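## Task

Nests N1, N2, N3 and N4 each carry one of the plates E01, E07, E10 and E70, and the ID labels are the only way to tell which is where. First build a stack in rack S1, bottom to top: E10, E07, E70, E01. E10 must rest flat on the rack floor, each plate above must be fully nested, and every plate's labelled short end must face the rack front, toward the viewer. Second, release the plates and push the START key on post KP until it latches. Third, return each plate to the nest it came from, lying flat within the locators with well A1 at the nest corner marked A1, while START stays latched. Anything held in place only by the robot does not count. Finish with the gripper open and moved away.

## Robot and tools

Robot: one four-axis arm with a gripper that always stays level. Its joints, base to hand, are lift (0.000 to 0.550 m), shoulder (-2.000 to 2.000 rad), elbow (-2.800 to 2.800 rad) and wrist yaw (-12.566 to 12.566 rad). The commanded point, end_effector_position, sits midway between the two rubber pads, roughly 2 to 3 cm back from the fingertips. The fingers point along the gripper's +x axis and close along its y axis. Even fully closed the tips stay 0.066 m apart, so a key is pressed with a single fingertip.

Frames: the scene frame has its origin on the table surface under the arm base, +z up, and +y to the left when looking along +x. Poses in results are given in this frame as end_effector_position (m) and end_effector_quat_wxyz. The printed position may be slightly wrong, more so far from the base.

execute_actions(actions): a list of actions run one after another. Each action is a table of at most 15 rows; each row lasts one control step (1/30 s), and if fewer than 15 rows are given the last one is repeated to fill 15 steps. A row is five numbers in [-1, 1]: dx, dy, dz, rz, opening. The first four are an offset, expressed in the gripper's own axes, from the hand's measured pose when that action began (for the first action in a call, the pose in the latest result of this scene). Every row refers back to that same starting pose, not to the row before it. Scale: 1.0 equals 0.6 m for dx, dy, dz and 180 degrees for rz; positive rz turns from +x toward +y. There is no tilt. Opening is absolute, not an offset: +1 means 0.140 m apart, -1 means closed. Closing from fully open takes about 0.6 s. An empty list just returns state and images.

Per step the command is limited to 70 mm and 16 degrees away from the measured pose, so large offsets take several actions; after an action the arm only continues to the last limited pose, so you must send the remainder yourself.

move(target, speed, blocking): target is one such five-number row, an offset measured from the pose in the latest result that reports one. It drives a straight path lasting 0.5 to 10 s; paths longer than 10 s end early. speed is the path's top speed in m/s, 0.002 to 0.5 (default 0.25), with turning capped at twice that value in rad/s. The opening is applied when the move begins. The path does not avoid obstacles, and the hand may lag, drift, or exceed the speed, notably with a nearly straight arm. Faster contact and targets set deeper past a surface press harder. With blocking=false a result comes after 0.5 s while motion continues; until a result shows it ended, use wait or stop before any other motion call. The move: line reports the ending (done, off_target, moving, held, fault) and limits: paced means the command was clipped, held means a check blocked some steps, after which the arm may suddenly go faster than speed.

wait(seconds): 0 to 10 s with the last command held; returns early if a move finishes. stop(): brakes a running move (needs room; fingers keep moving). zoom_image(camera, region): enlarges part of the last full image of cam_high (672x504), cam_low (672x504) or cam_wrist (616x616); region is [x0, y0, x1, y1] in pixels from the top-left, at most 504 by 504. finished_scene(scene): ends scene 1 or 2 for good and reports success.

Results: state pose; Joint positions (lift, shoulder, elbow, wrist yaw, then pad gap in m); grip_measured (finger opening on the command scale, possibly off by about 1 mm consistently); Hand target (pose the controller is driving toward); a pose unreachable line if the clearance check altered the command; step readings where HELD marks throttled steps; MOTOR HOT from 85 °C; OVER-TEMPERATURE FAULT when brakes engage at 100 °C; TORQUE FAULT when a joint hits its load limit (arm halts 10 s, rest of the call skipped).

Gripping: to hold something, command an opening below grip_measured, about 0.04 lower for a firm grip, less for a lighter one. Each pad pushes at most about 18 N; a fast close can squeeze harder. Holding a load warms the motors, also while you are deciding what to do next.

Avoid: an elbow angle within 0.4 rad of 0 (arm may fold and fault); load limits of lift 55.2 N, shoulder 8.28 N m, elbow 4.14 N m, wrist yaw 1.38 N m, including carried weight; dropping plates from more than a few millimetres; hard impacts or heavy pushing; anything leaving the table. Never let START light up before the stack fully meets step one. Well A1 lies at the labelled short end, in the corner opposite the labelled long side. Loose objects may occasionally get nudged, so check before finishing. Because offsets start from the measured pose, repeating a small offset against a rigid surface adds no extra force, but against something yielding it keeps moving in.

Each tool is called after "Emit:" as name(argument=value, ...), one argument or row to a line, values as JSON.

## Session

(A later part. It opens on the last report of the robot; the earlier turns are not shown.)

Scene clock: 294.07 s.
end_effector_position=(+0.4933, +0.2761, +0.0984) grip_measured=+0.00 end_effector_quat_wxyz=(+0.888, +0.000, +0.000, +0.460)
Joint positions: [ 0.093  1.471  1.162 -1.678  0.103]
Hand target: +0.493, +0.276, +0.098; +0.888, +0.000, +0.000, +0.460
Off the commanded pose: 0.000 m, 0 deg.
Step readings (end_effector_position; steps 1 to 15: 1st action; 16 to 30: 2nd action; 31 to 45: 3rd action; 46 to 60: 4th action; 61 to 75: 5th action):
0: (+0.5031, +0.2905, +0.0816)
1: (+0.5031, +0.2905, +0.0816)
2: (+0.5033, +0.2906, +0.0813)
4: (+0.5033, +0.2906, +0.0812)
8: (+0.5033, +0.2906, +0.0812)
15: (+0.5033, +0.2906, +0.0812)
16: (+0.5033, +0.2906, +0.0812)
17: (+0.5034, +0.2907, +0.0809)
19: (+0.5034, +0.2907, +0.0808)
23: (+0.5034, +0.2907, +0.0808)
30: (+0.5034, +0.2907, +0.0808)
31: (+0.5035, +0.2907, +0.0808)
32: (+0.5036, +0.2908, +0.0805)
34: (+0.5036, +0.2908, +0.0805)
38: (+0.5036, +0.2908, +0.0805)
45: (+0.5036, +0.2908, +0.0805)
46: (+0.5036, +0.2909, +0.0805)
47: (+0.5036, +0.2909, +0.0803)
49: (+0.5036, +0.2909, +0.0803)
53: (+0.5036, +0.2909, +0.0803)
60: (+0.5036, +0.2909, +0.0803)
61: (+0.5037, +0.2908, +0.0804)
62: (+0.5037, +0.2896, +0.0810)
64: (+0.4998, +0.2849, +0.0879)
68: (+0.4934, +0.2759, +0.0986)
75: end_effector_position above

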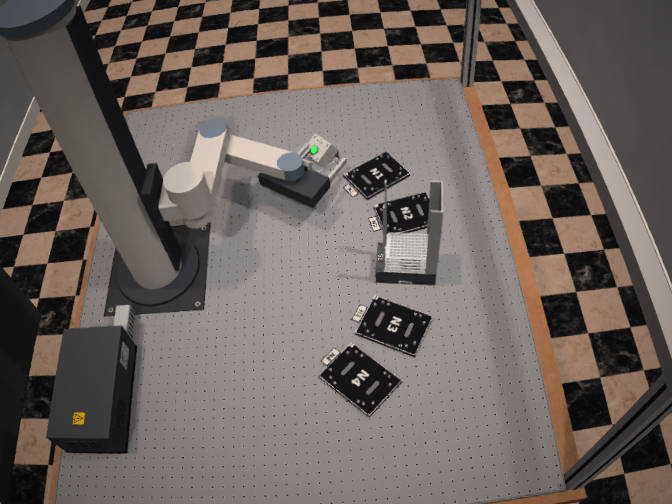

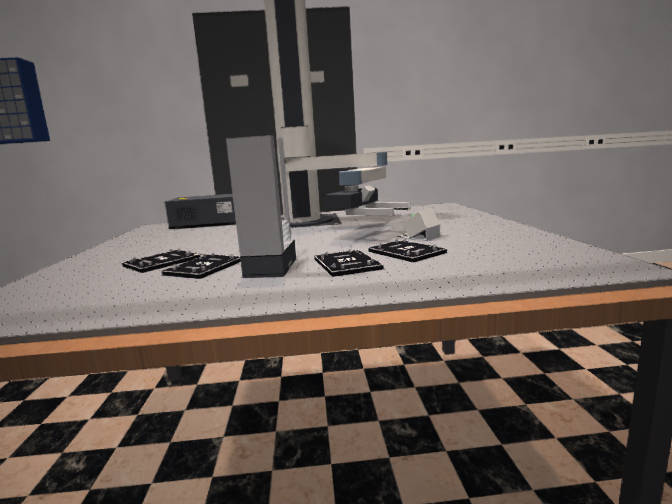

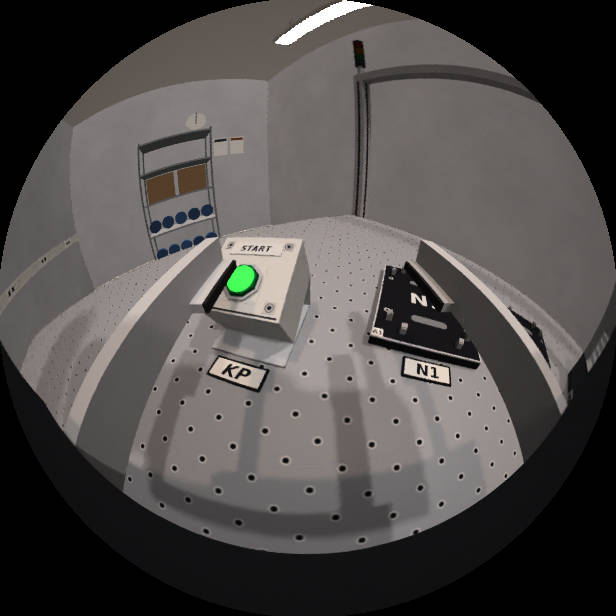

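Emit:
execute_actions(
  actions=[
    [[0.0003,0.0006,0,0,-0.53]],
    [[0,0,0,0,-0.6]],
  ],
)

Emit:
move(
  target=[0,0,0.375,0,-0.6],
  speed=0.2,
)

Emit:
move(
  target=[-0.0198,0.3103,0,0.1186,-0.6],
)

Emit:
move(
  target=[0,0,-0.494,0,-0.6],
)

Emit:
zoom_image(
  camera="cam_wrist",
  region=[130,200,510,520],
)

Scene clock: 308.87 s.
end_effector_position=(+0.7115, -0.0779, +0.1152) grip_measured=-0.56 end_effector_quat_wxyz=(+0.997, +0.000, +0.000, -0.072)
Joint positions: [ 0.11   0.482  1.763 -2.389  0.082]
Hand target: +0.712, -0.078, +0.115; +0.997, +0.000, +0.000, -0.072
Off the commanded pose: 0.000 m, 0 deg.
Step readings (end_effector_position; steps 1 to 15: 1st action; 16 to 30: 2nd action):
0: (+0.7113, -0.0781, +0.1152)
1: (+0.7113, -0.0781, +0.1152)
2: (+0.7115, -0.0780, +0.1152)
4: (+0.7115, -0.0779, +0.1152)
8: (+0.7115, -0.0779, +0.1152)
15: (+0.7115, -0.0779, +0.1152)
16: (+0.7115, -0.0779, +0.1152)
17: (+0.7115, -0.0779, +0.1152)
19: (+0.7115, -0.0779, +0.1152)
23: (+0.7115, -0.0779, +0.1152)
30: end_effector_position above

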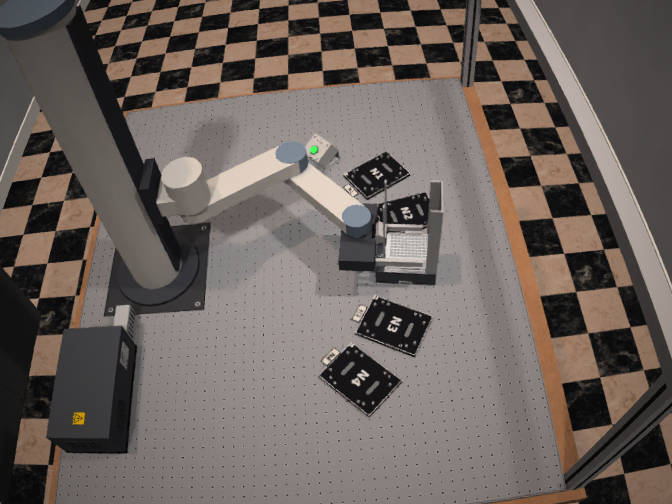

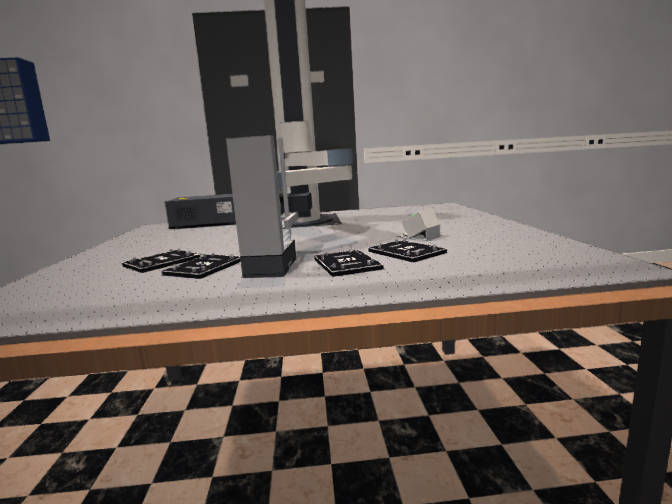

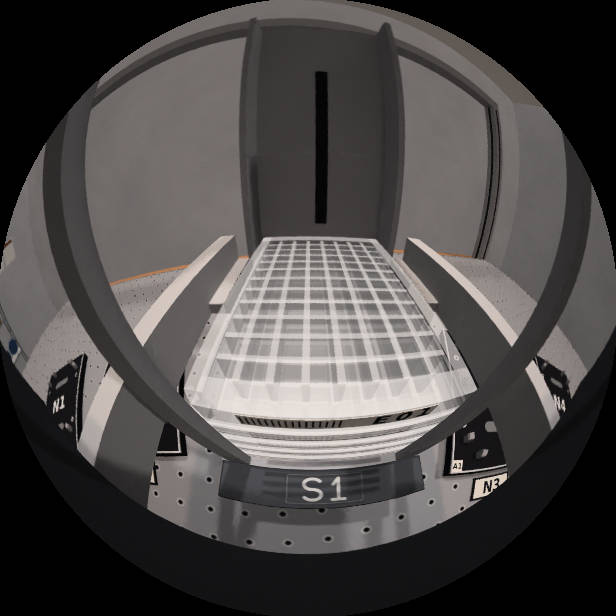

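Scene clock: 310.40 s.
end_effector_position=(+0.7115, -0.0778, +0.3402) grip_measured=-0.56 end_effector_quat_wxyz=(+0.997, +0.000, +0.000, -0.072)
Joint positions: [ 0.335  0.482  1.763 -2.389  0.082]
Hand target: +0.712, -0.078, +0.340; +0.997, +0.000, +0.000, -0.072
Off the commanded pose: 0.000 m, 0 deg.
move: done

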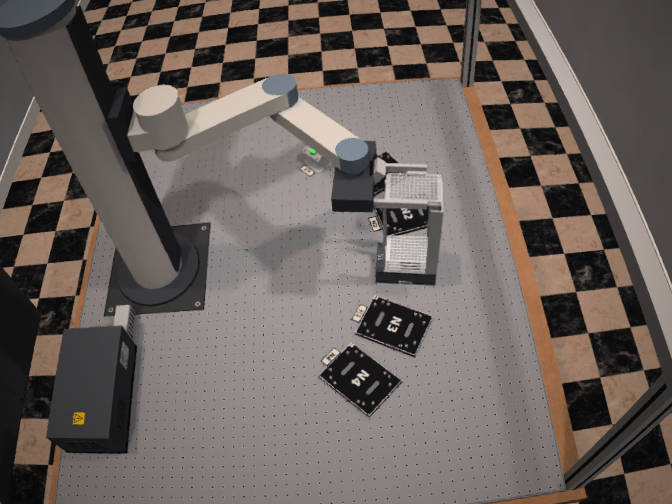

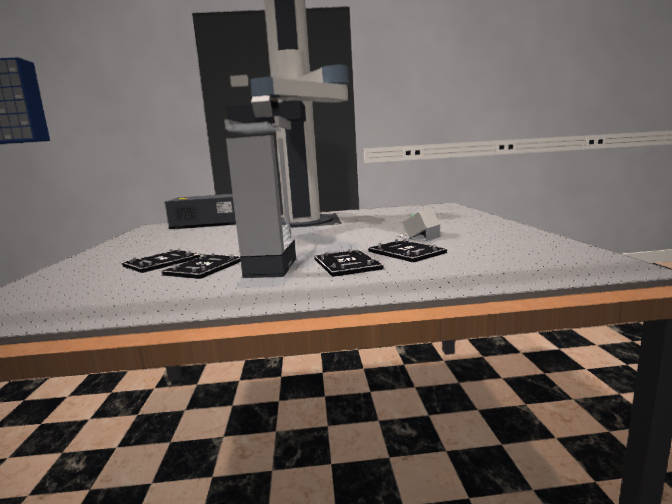

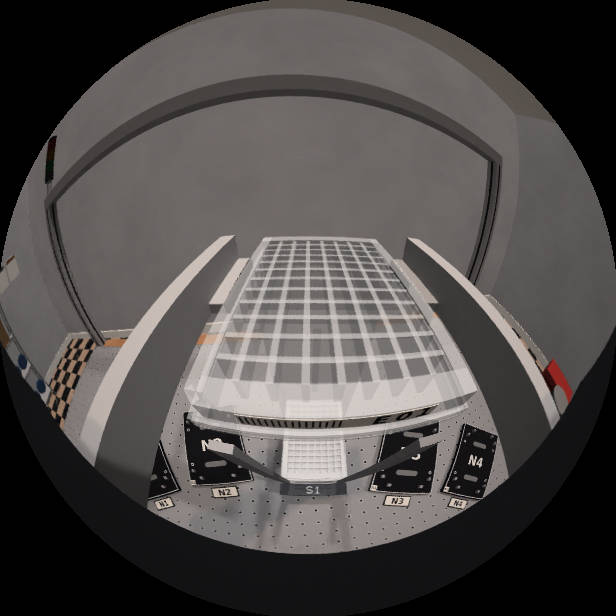

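Scene clock: 311.50 s.
end_effector_position=(+0.7266, +0.1083, +0.3402) grip_measured=-0.56 end_effector_quat_wxyz=(+0.993, +0.000, +0.000, +0.114)
Joint positions: [ 0.335  0.752  1.891 -2.414  0.082]
Hand target: +0.727, +0.108, +0.340; +0.993, +0.000, +0.000, +0.114
Off the commanded pose: 0.000 m, 0 deg.
move: done

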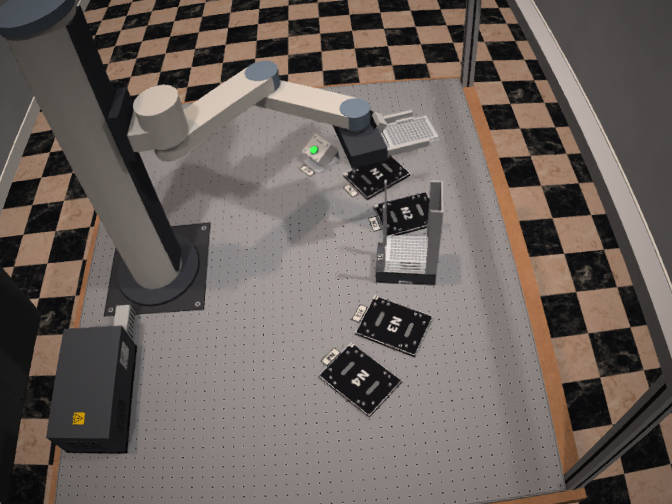

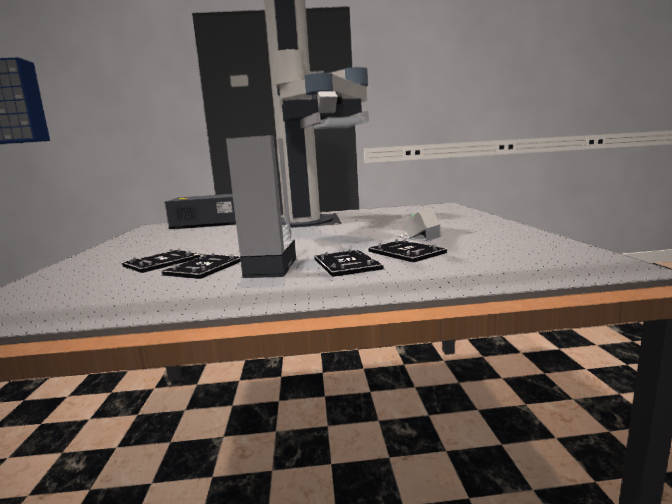

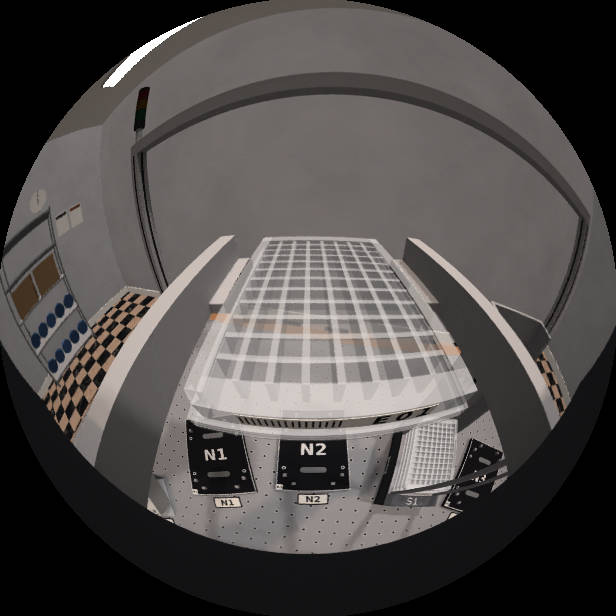

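Scene clock: 313.10 s.
end_effector_position=(+0.7266, +0.1083, +0.0438) grip_measured=-0.56 end_effector_quat_wxyz=(+0.993, +0.000, +0.000, +0.114)
Joint positions: [ 0.039  0.752  1.891 -2.414  0.082]
Hand target: +0.727, +0.108, +0.044; +0.993, +0.000, +0.000, +0.114
Off the commanded pose: 0.000 m, 0 deg.
move: done

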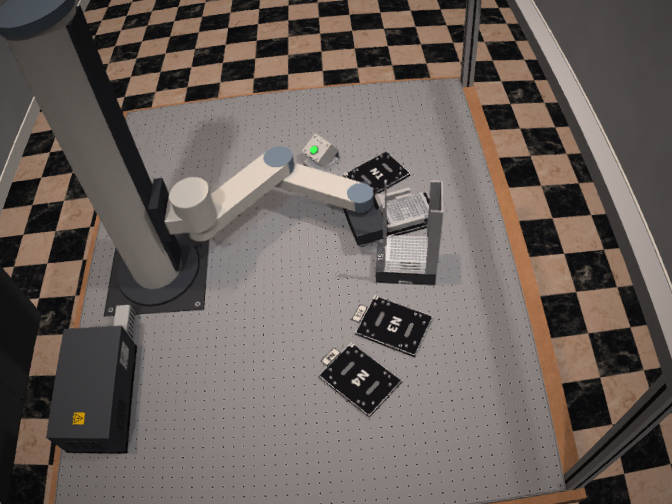

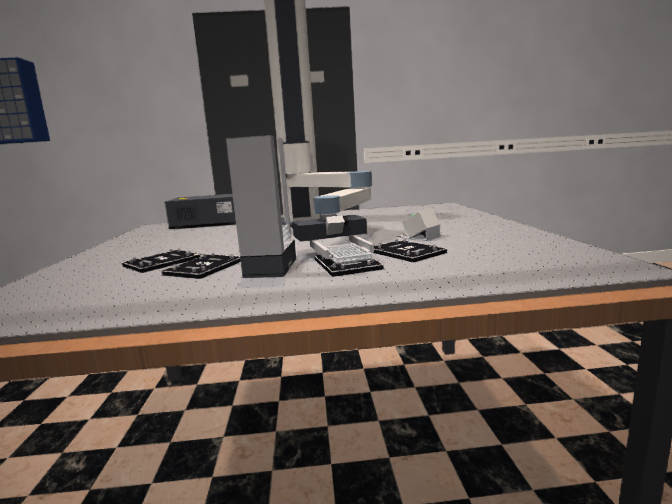

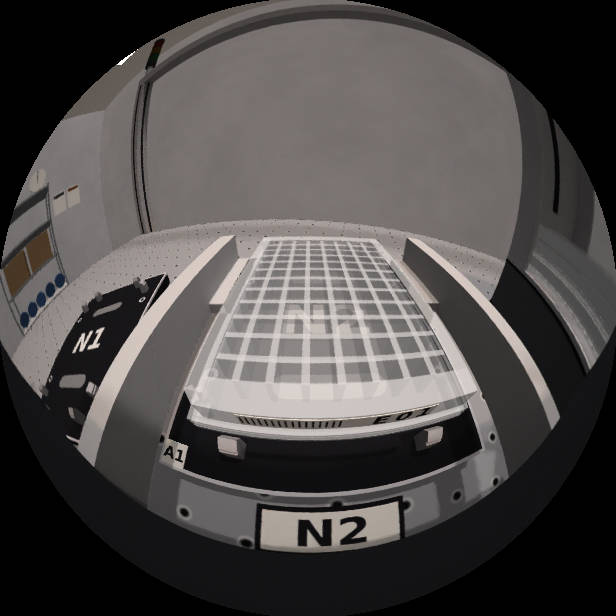

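Region (130, 200, 510, 520) of cam_wrist's 616x616 image, scaled by 1.326, with more detail than that image has; it fills the top 424 rows of this view, and the rest is white.

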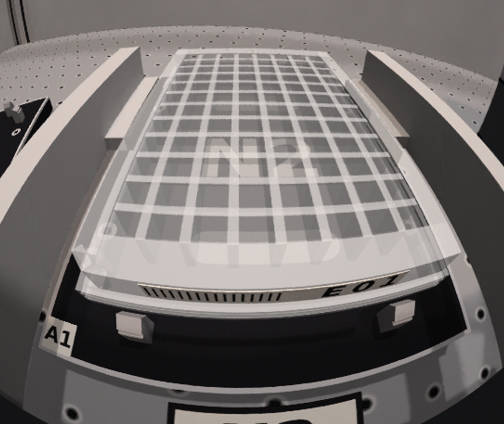

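Emit:
move(
  target=[0,0,-0.0135,0,-0.6],
  speed=0.02,
)

Emit:
execute_actions(
  actions=[
    [[0,0,0,0,0.1]],
    [[0,0,0,0,0.1]],
  ],
)

Emit:
move(
  target=[-0.25,0,0.11,0,0],
)

Scene clock: 329.20 s.
end_effector_position=(+0.7266, +0.1082, +0.0356) grip_measured=-0.56 end_effector_quat_wxyz=(+0.993, +0.000, +0.000, +0.114)
Joint positions: [ 0.031  0.752  1.891 -2.414  0.082]
Hand target: +0.727, +0.108, +0.036; +0.993, +0.000, +0.000, +0.114
Off the commanded pose: 0.000 m, 0 deg.
move: done

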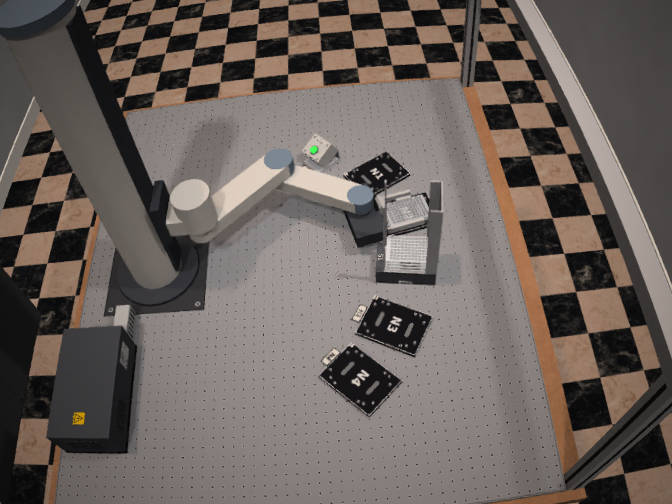

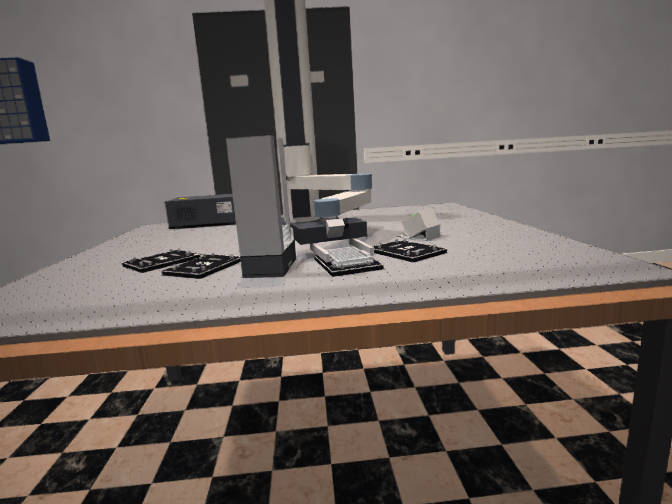

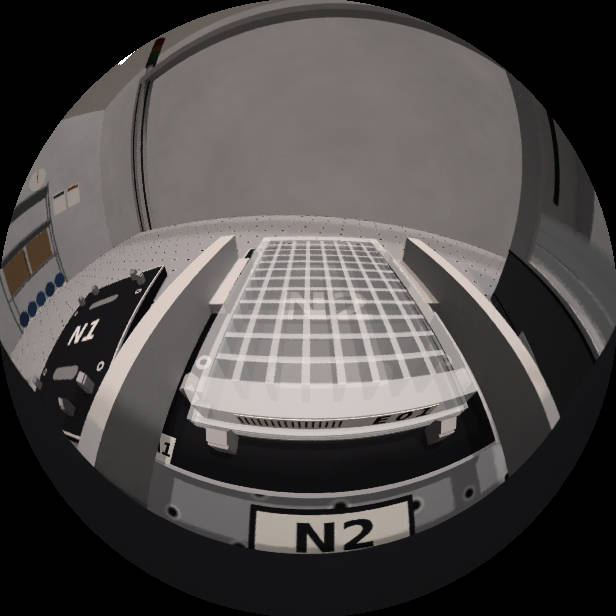

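Scene clock: 330.20 s.
end_effector_position=(+0.7266, +0.1082, +0.0356) grip_measured=+0.10 end_effector_quat_wxyz=(+0.993, +0.000, +0.000, +0.114)
Joint positions: [ 0.031  0.752  1.891 -2.414  0.107]
Hand target: +0.727, +0.108, +0.036; +0.993, +0.000, +0.000, +0.114
Off the commanded pose: 0.000 m, 0 deg.
Step readings (end_effector_position; steps 1 to 15: 1st action; 16 to 30: 2nd action):
0: (+0.7266, +0.1082, +0.0356)
1: (+0.7266, +0.1082, +0.0356)
2: (+0.7266, +0.1082, +0.0356)
4: (+0.7266, +0.1082, +0.0356)
8: (+0.7266, +0.1082, +0.0356)
15: (+0.7266, +0.1082, +0.0356)
16: (+0.7266, +0.1082, +0.0356)
17: (+0.7266, +0.1082, +0.0356)
19: (+0.7266, +0.1082, +0.0356)
23: (+0.7266, +0.1082, +0.0356)
30: end_effector_position above

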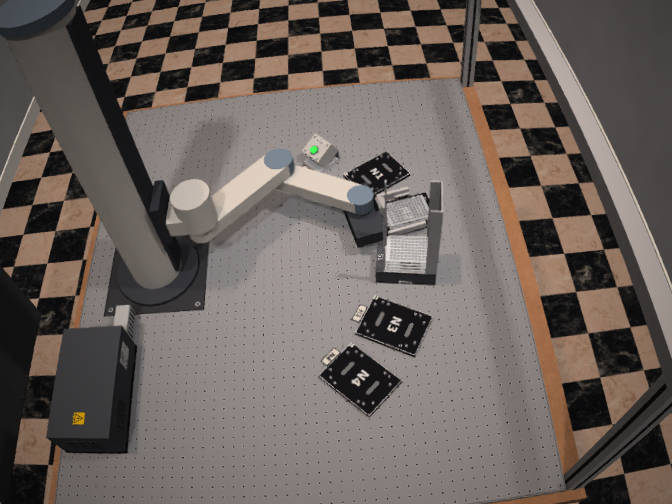

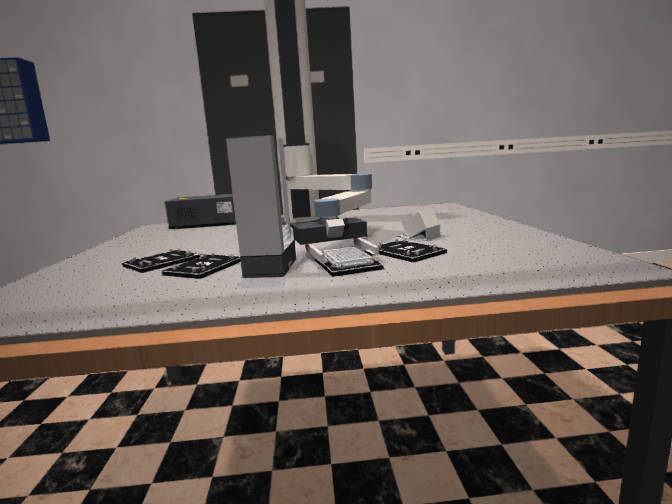

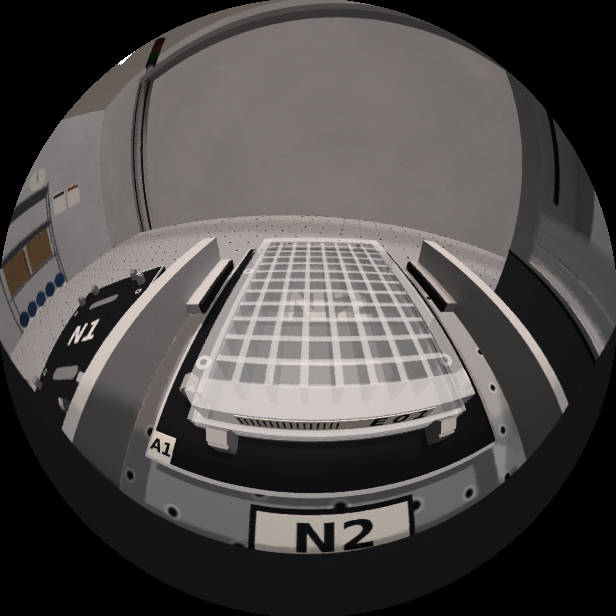

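Scene clock: 331.27 s.
end_effector_position=(+0.5805, +0.0742, +0.1016) grip_measured=+0.00 end_effector_quat_wxyz=(+0.993, +0.000, +0.000, +0.114)
Joint positions: [ 0.097  1.055  1.093 -1.92   0.103]
Hand target: +0.580, +0.074, +0.102; +0.993, +0.000, +0.000, +0.114
Off the commanded pose: 0.000 m, 0 deg.
move: done

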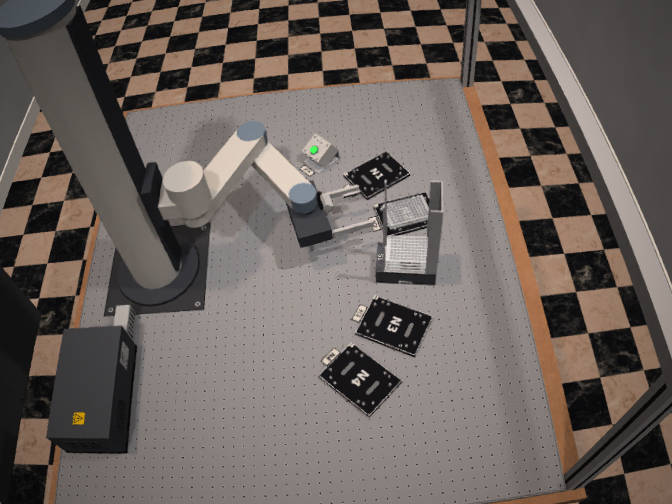

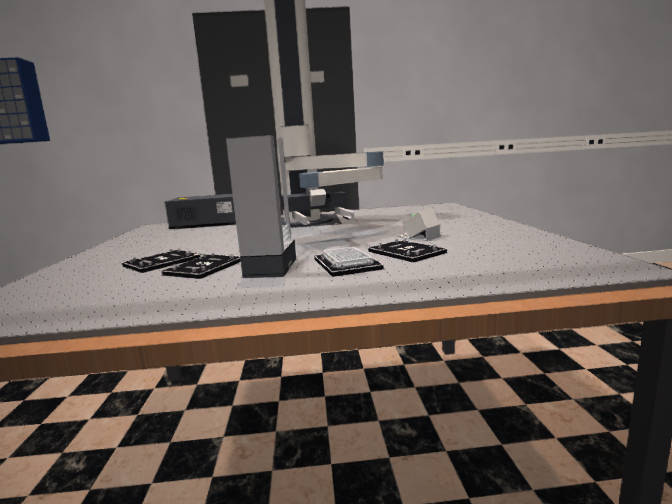

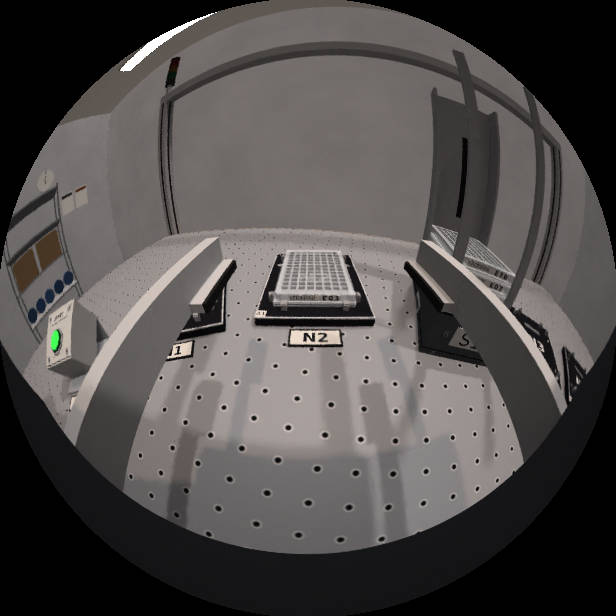

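Emit:
move(
  target=[-0.0765,-0.2052,0,-0.1186,0],
)

Emit:
move(
  target=[0.25,0,0,0,0],
)

Emit:
execute_actions(
  actions=[
    [[0,0,0,0,-0.53]],
    [[0,0,0,0,-0.6]],
  ],
)

Emit:
move(
  target=[0,0,0.4,0,-0.6],
  speed=0.15,
)

Emit:
move(
  target=[-0.0602,-0.2965,0,-0.1119,-0.6],
)

Emit:
move(
  target=[0,0,-0.495,0,-0.6],
)

Scene clock: 341.50 s.
end_effector_position=(+0.5635, -0.0562, +0.1016) grip_measured=+0.00 end_effector_quat_wxyz=(+0.997, +0.000, +0.000, -0.072)
Joint positions: [ 0.097  0.787  1.004 -1.935  0.103]
Hand target: +0.564, -0.056, +0.102; +0.997, +0.000, +0.000, -0.072
Off the commanded pose: 0.000 m, 0 deg.
move: done

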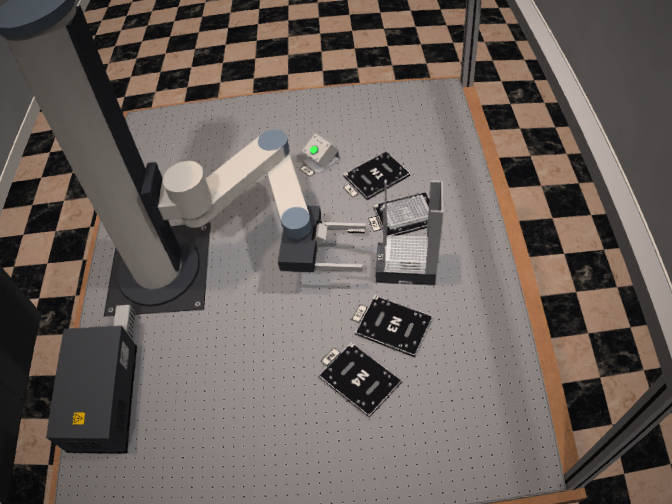

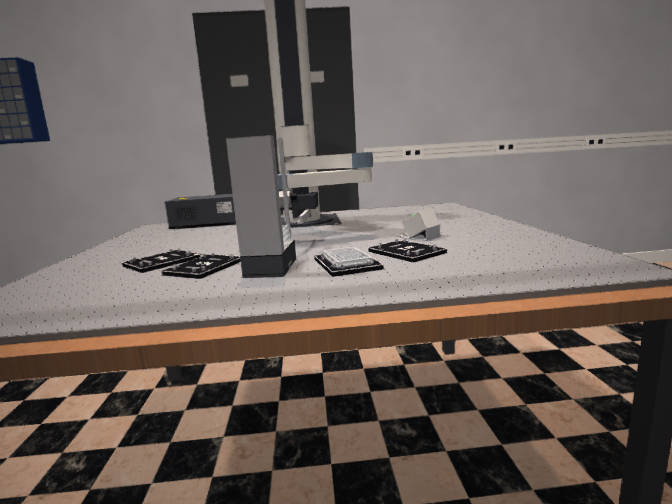

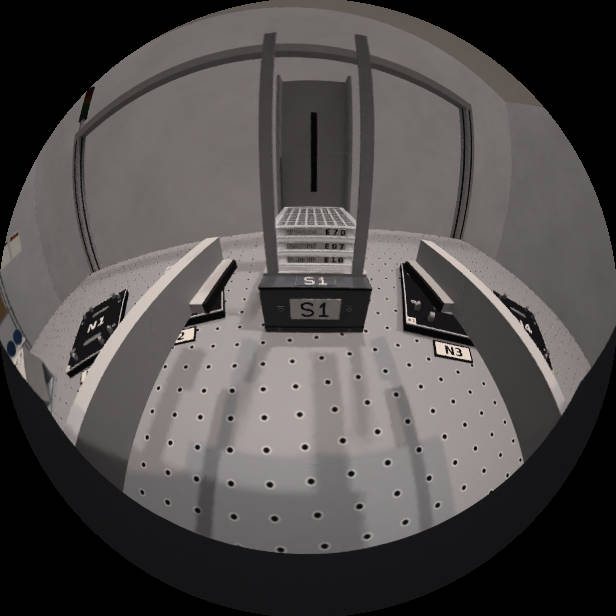

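Scene clock: 342.53 s.
end_effector_position=(+0.7119, -0.0779, +0.1017) grip_measured=+0.00 end_effector_quat_wxyz=(+0.997, +0.000, +0.000, -0.072)
Joint positions: [ 0.097  0.481  1.766 -2.391  0.103]
Hand target: +0.712, -0.078, +0.102; +0.997, +0.000, +0.000, -0.072
Off the commanded pose: 0.000 m, 0 deg.
move: done

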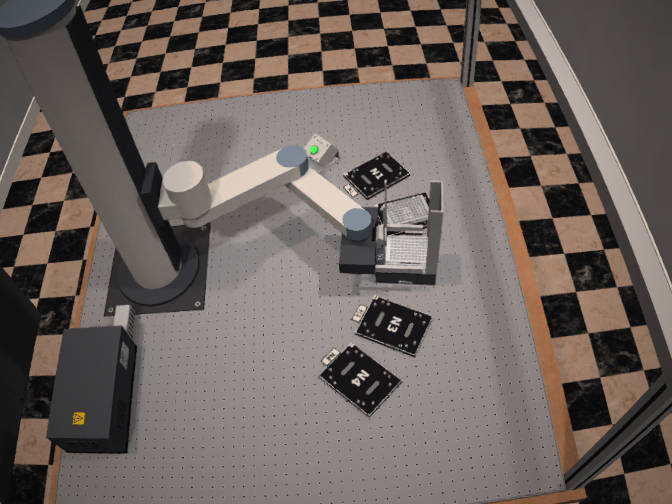

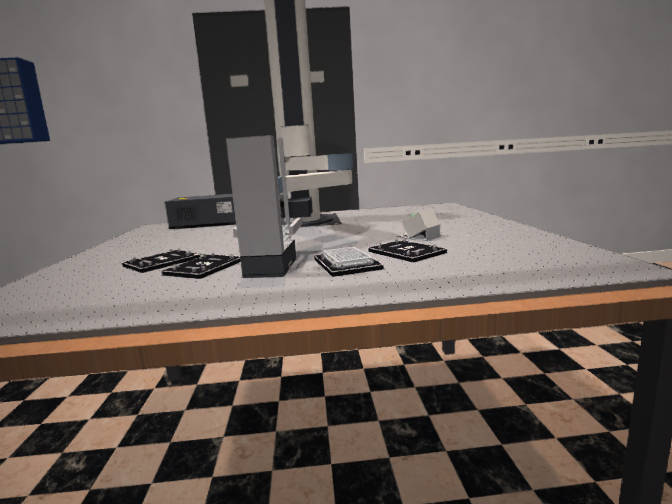

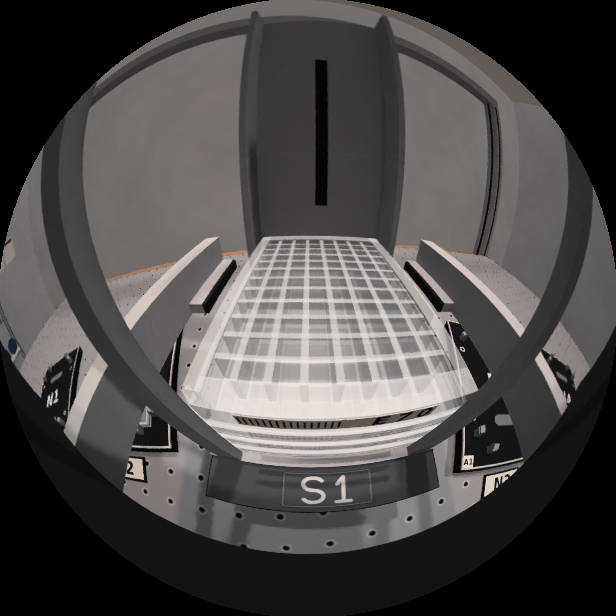

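Scene clock: 343.53 s.
end_effector_position=(+0.7119, -0.0779, +0.1017) grip_measured=-0.56 end_effector_quat_wxyz=(+0.997, +0.000, +0.000, -0.072)
Joint positions: [ 0.097  0.481  1.766 -2.391  0.082]
Hand target: +0.712, -0.078, +0.102; +0.997, +0.000, +0.000, -0.072
Off the commanded pose: 0.000 m, 0 deg.
Step readings (end_effector_position; steps 1 to 15: 1st action; 16 to 30: 2nd action):
0: (+0.7119, -0.0779, +0.1017)
1: (+0.7119, -0.0779, +0.1017)
2: (+0.7119, -0.0779, +0.1017)
4: (+0.7119, -0.0779, +0.1017)
8: (+0.7119, -0.0779, +0.1017)
15: (+0.7119, -0.0779, +0.1017)
16: (+0.7119, -0.0779, +0.1017)
17: (+0.7119, -0.0779, +0.1017)
19: (+0.7119, -0.0779, +0.1017)
23: (+0.7119, -0.0779, +0.1017)
30: end_effector_position above

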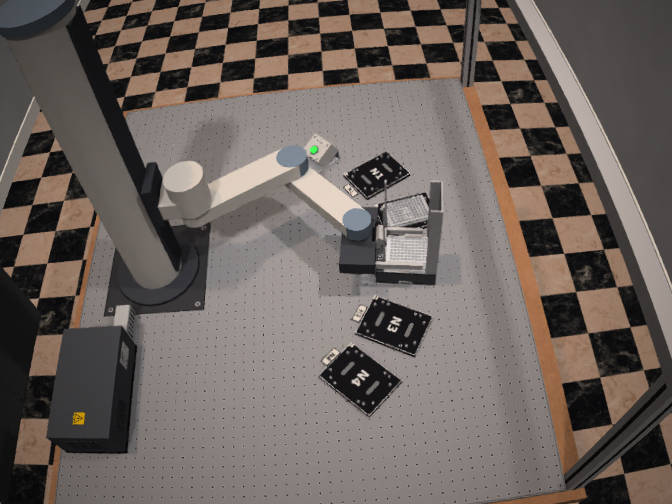

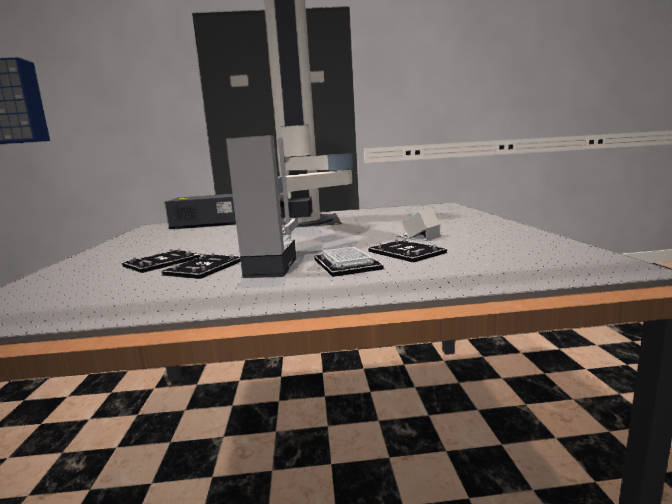

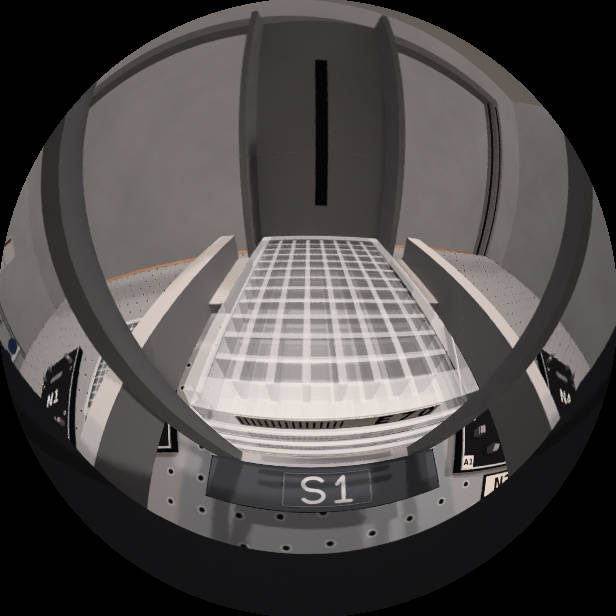

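Scene clock: 345.47 s.
end_effector_position=(+0.7119, -0.0779, +0.3417) grip_measured=-0.56 end_effector_quat_wxyz=(+0.997, +0.000, +0.000, -0.072)
Joint positions: [ 0.337  0.481  1.766 -2.391  0.082]
Hand target: +0.712, -0.078, +0.342; +0.997, +0.000, +0.000, -0.072
Off the commanded pose: 0.000 m, 0 deg.
move: done

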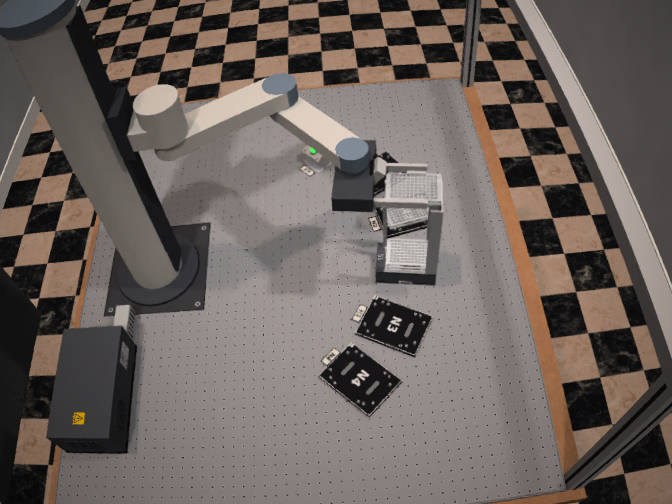

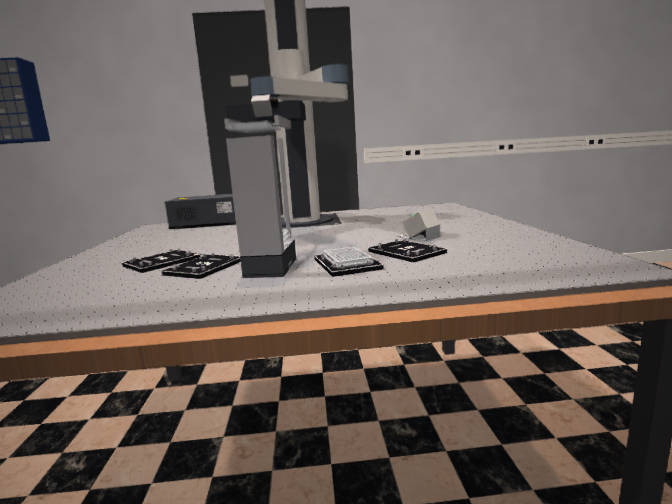

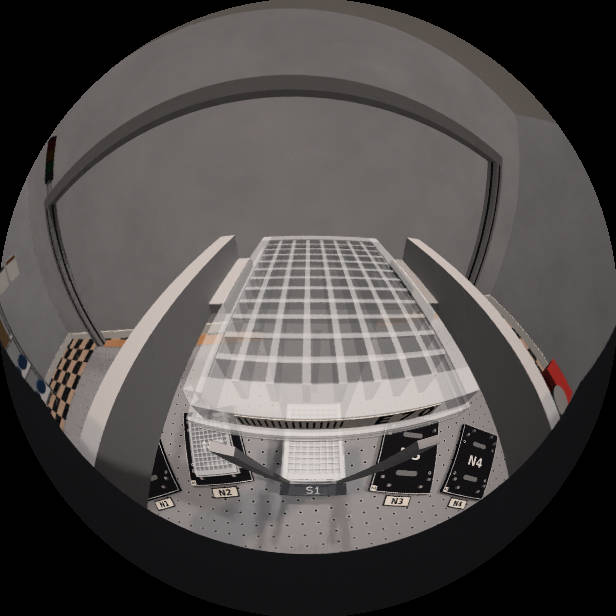

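Scene clock: 346.57 s.
end_effector_position=(+0.6504, -0.2489, +0.3417) grip_measured=-0.56 end_effector_quat_wxyz=(+0.969, +0.000, +0.000, -0.246)
Joint positions: [ 0.337  0.163  1.73  -2.39   0.082]
Hand target: +0.651, -0.249, +0.342; +0.969, +0.000, +0.000, -0.245
Off the commanded pose: 0.000 m, 0 deg.
move: done

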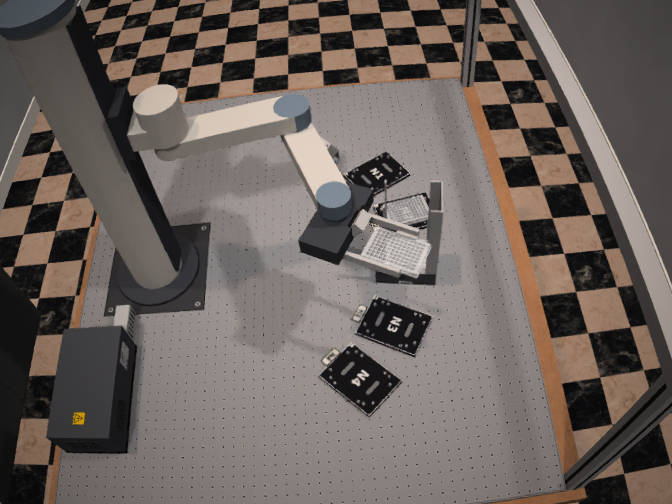

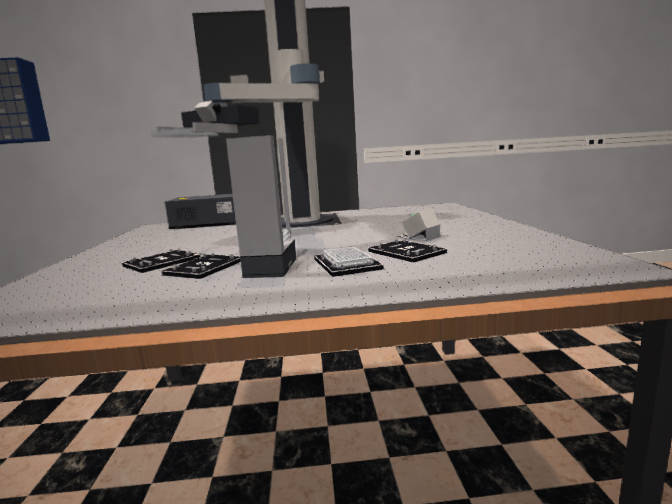

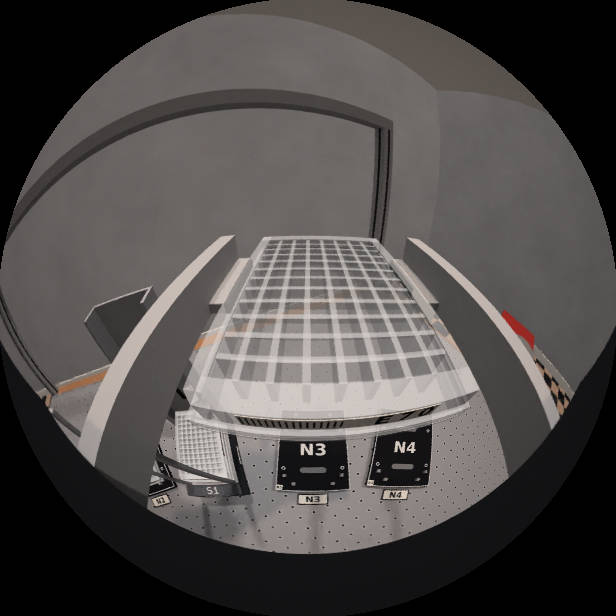

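Scene clock: 348.17 s.
end_effector_position=(+0.6504, -0.2489, +0.0446) grip_measured=-0.56 end_effector_quat_wxyz=(+0.969, +0.000, +0.000, -0.246)
Joint positions: [ 0.04   0.163  1.73  -2.39   0.082]
Hand target: +0.650, -0.249, +0.045; +0.969, +0.000, +0.000, -0.246
Off the commanded pose: 0.000 m, 0 deg.
move: done

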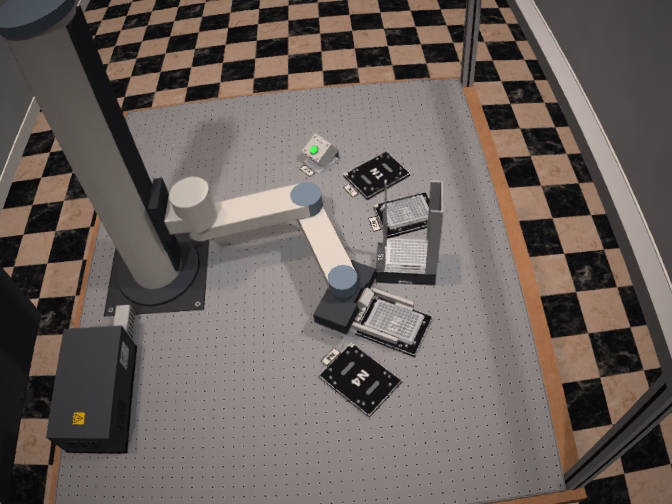

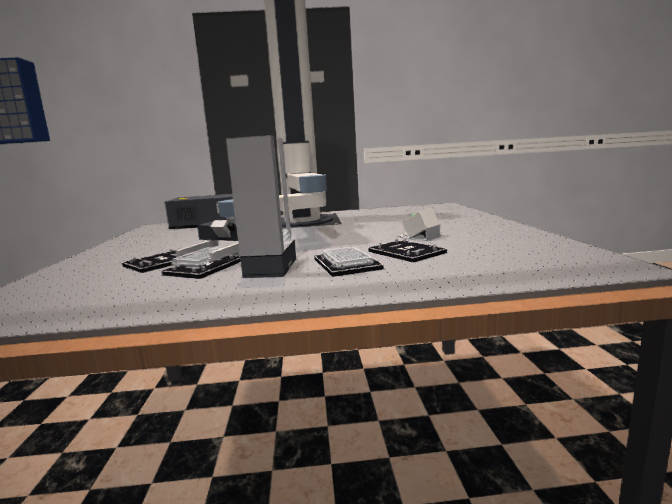

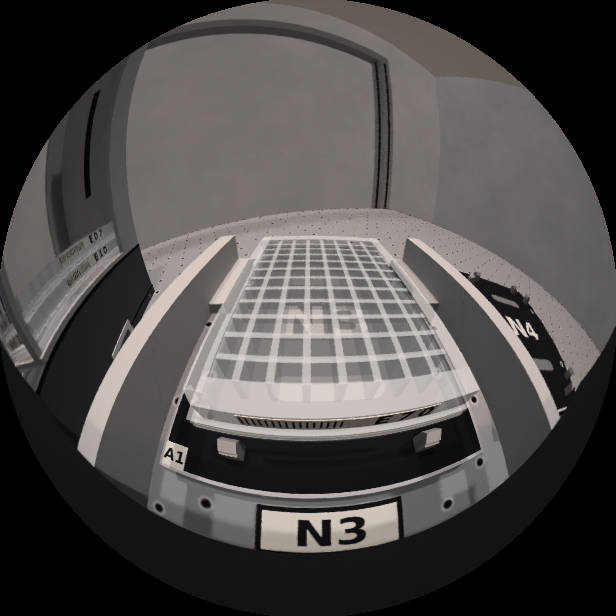

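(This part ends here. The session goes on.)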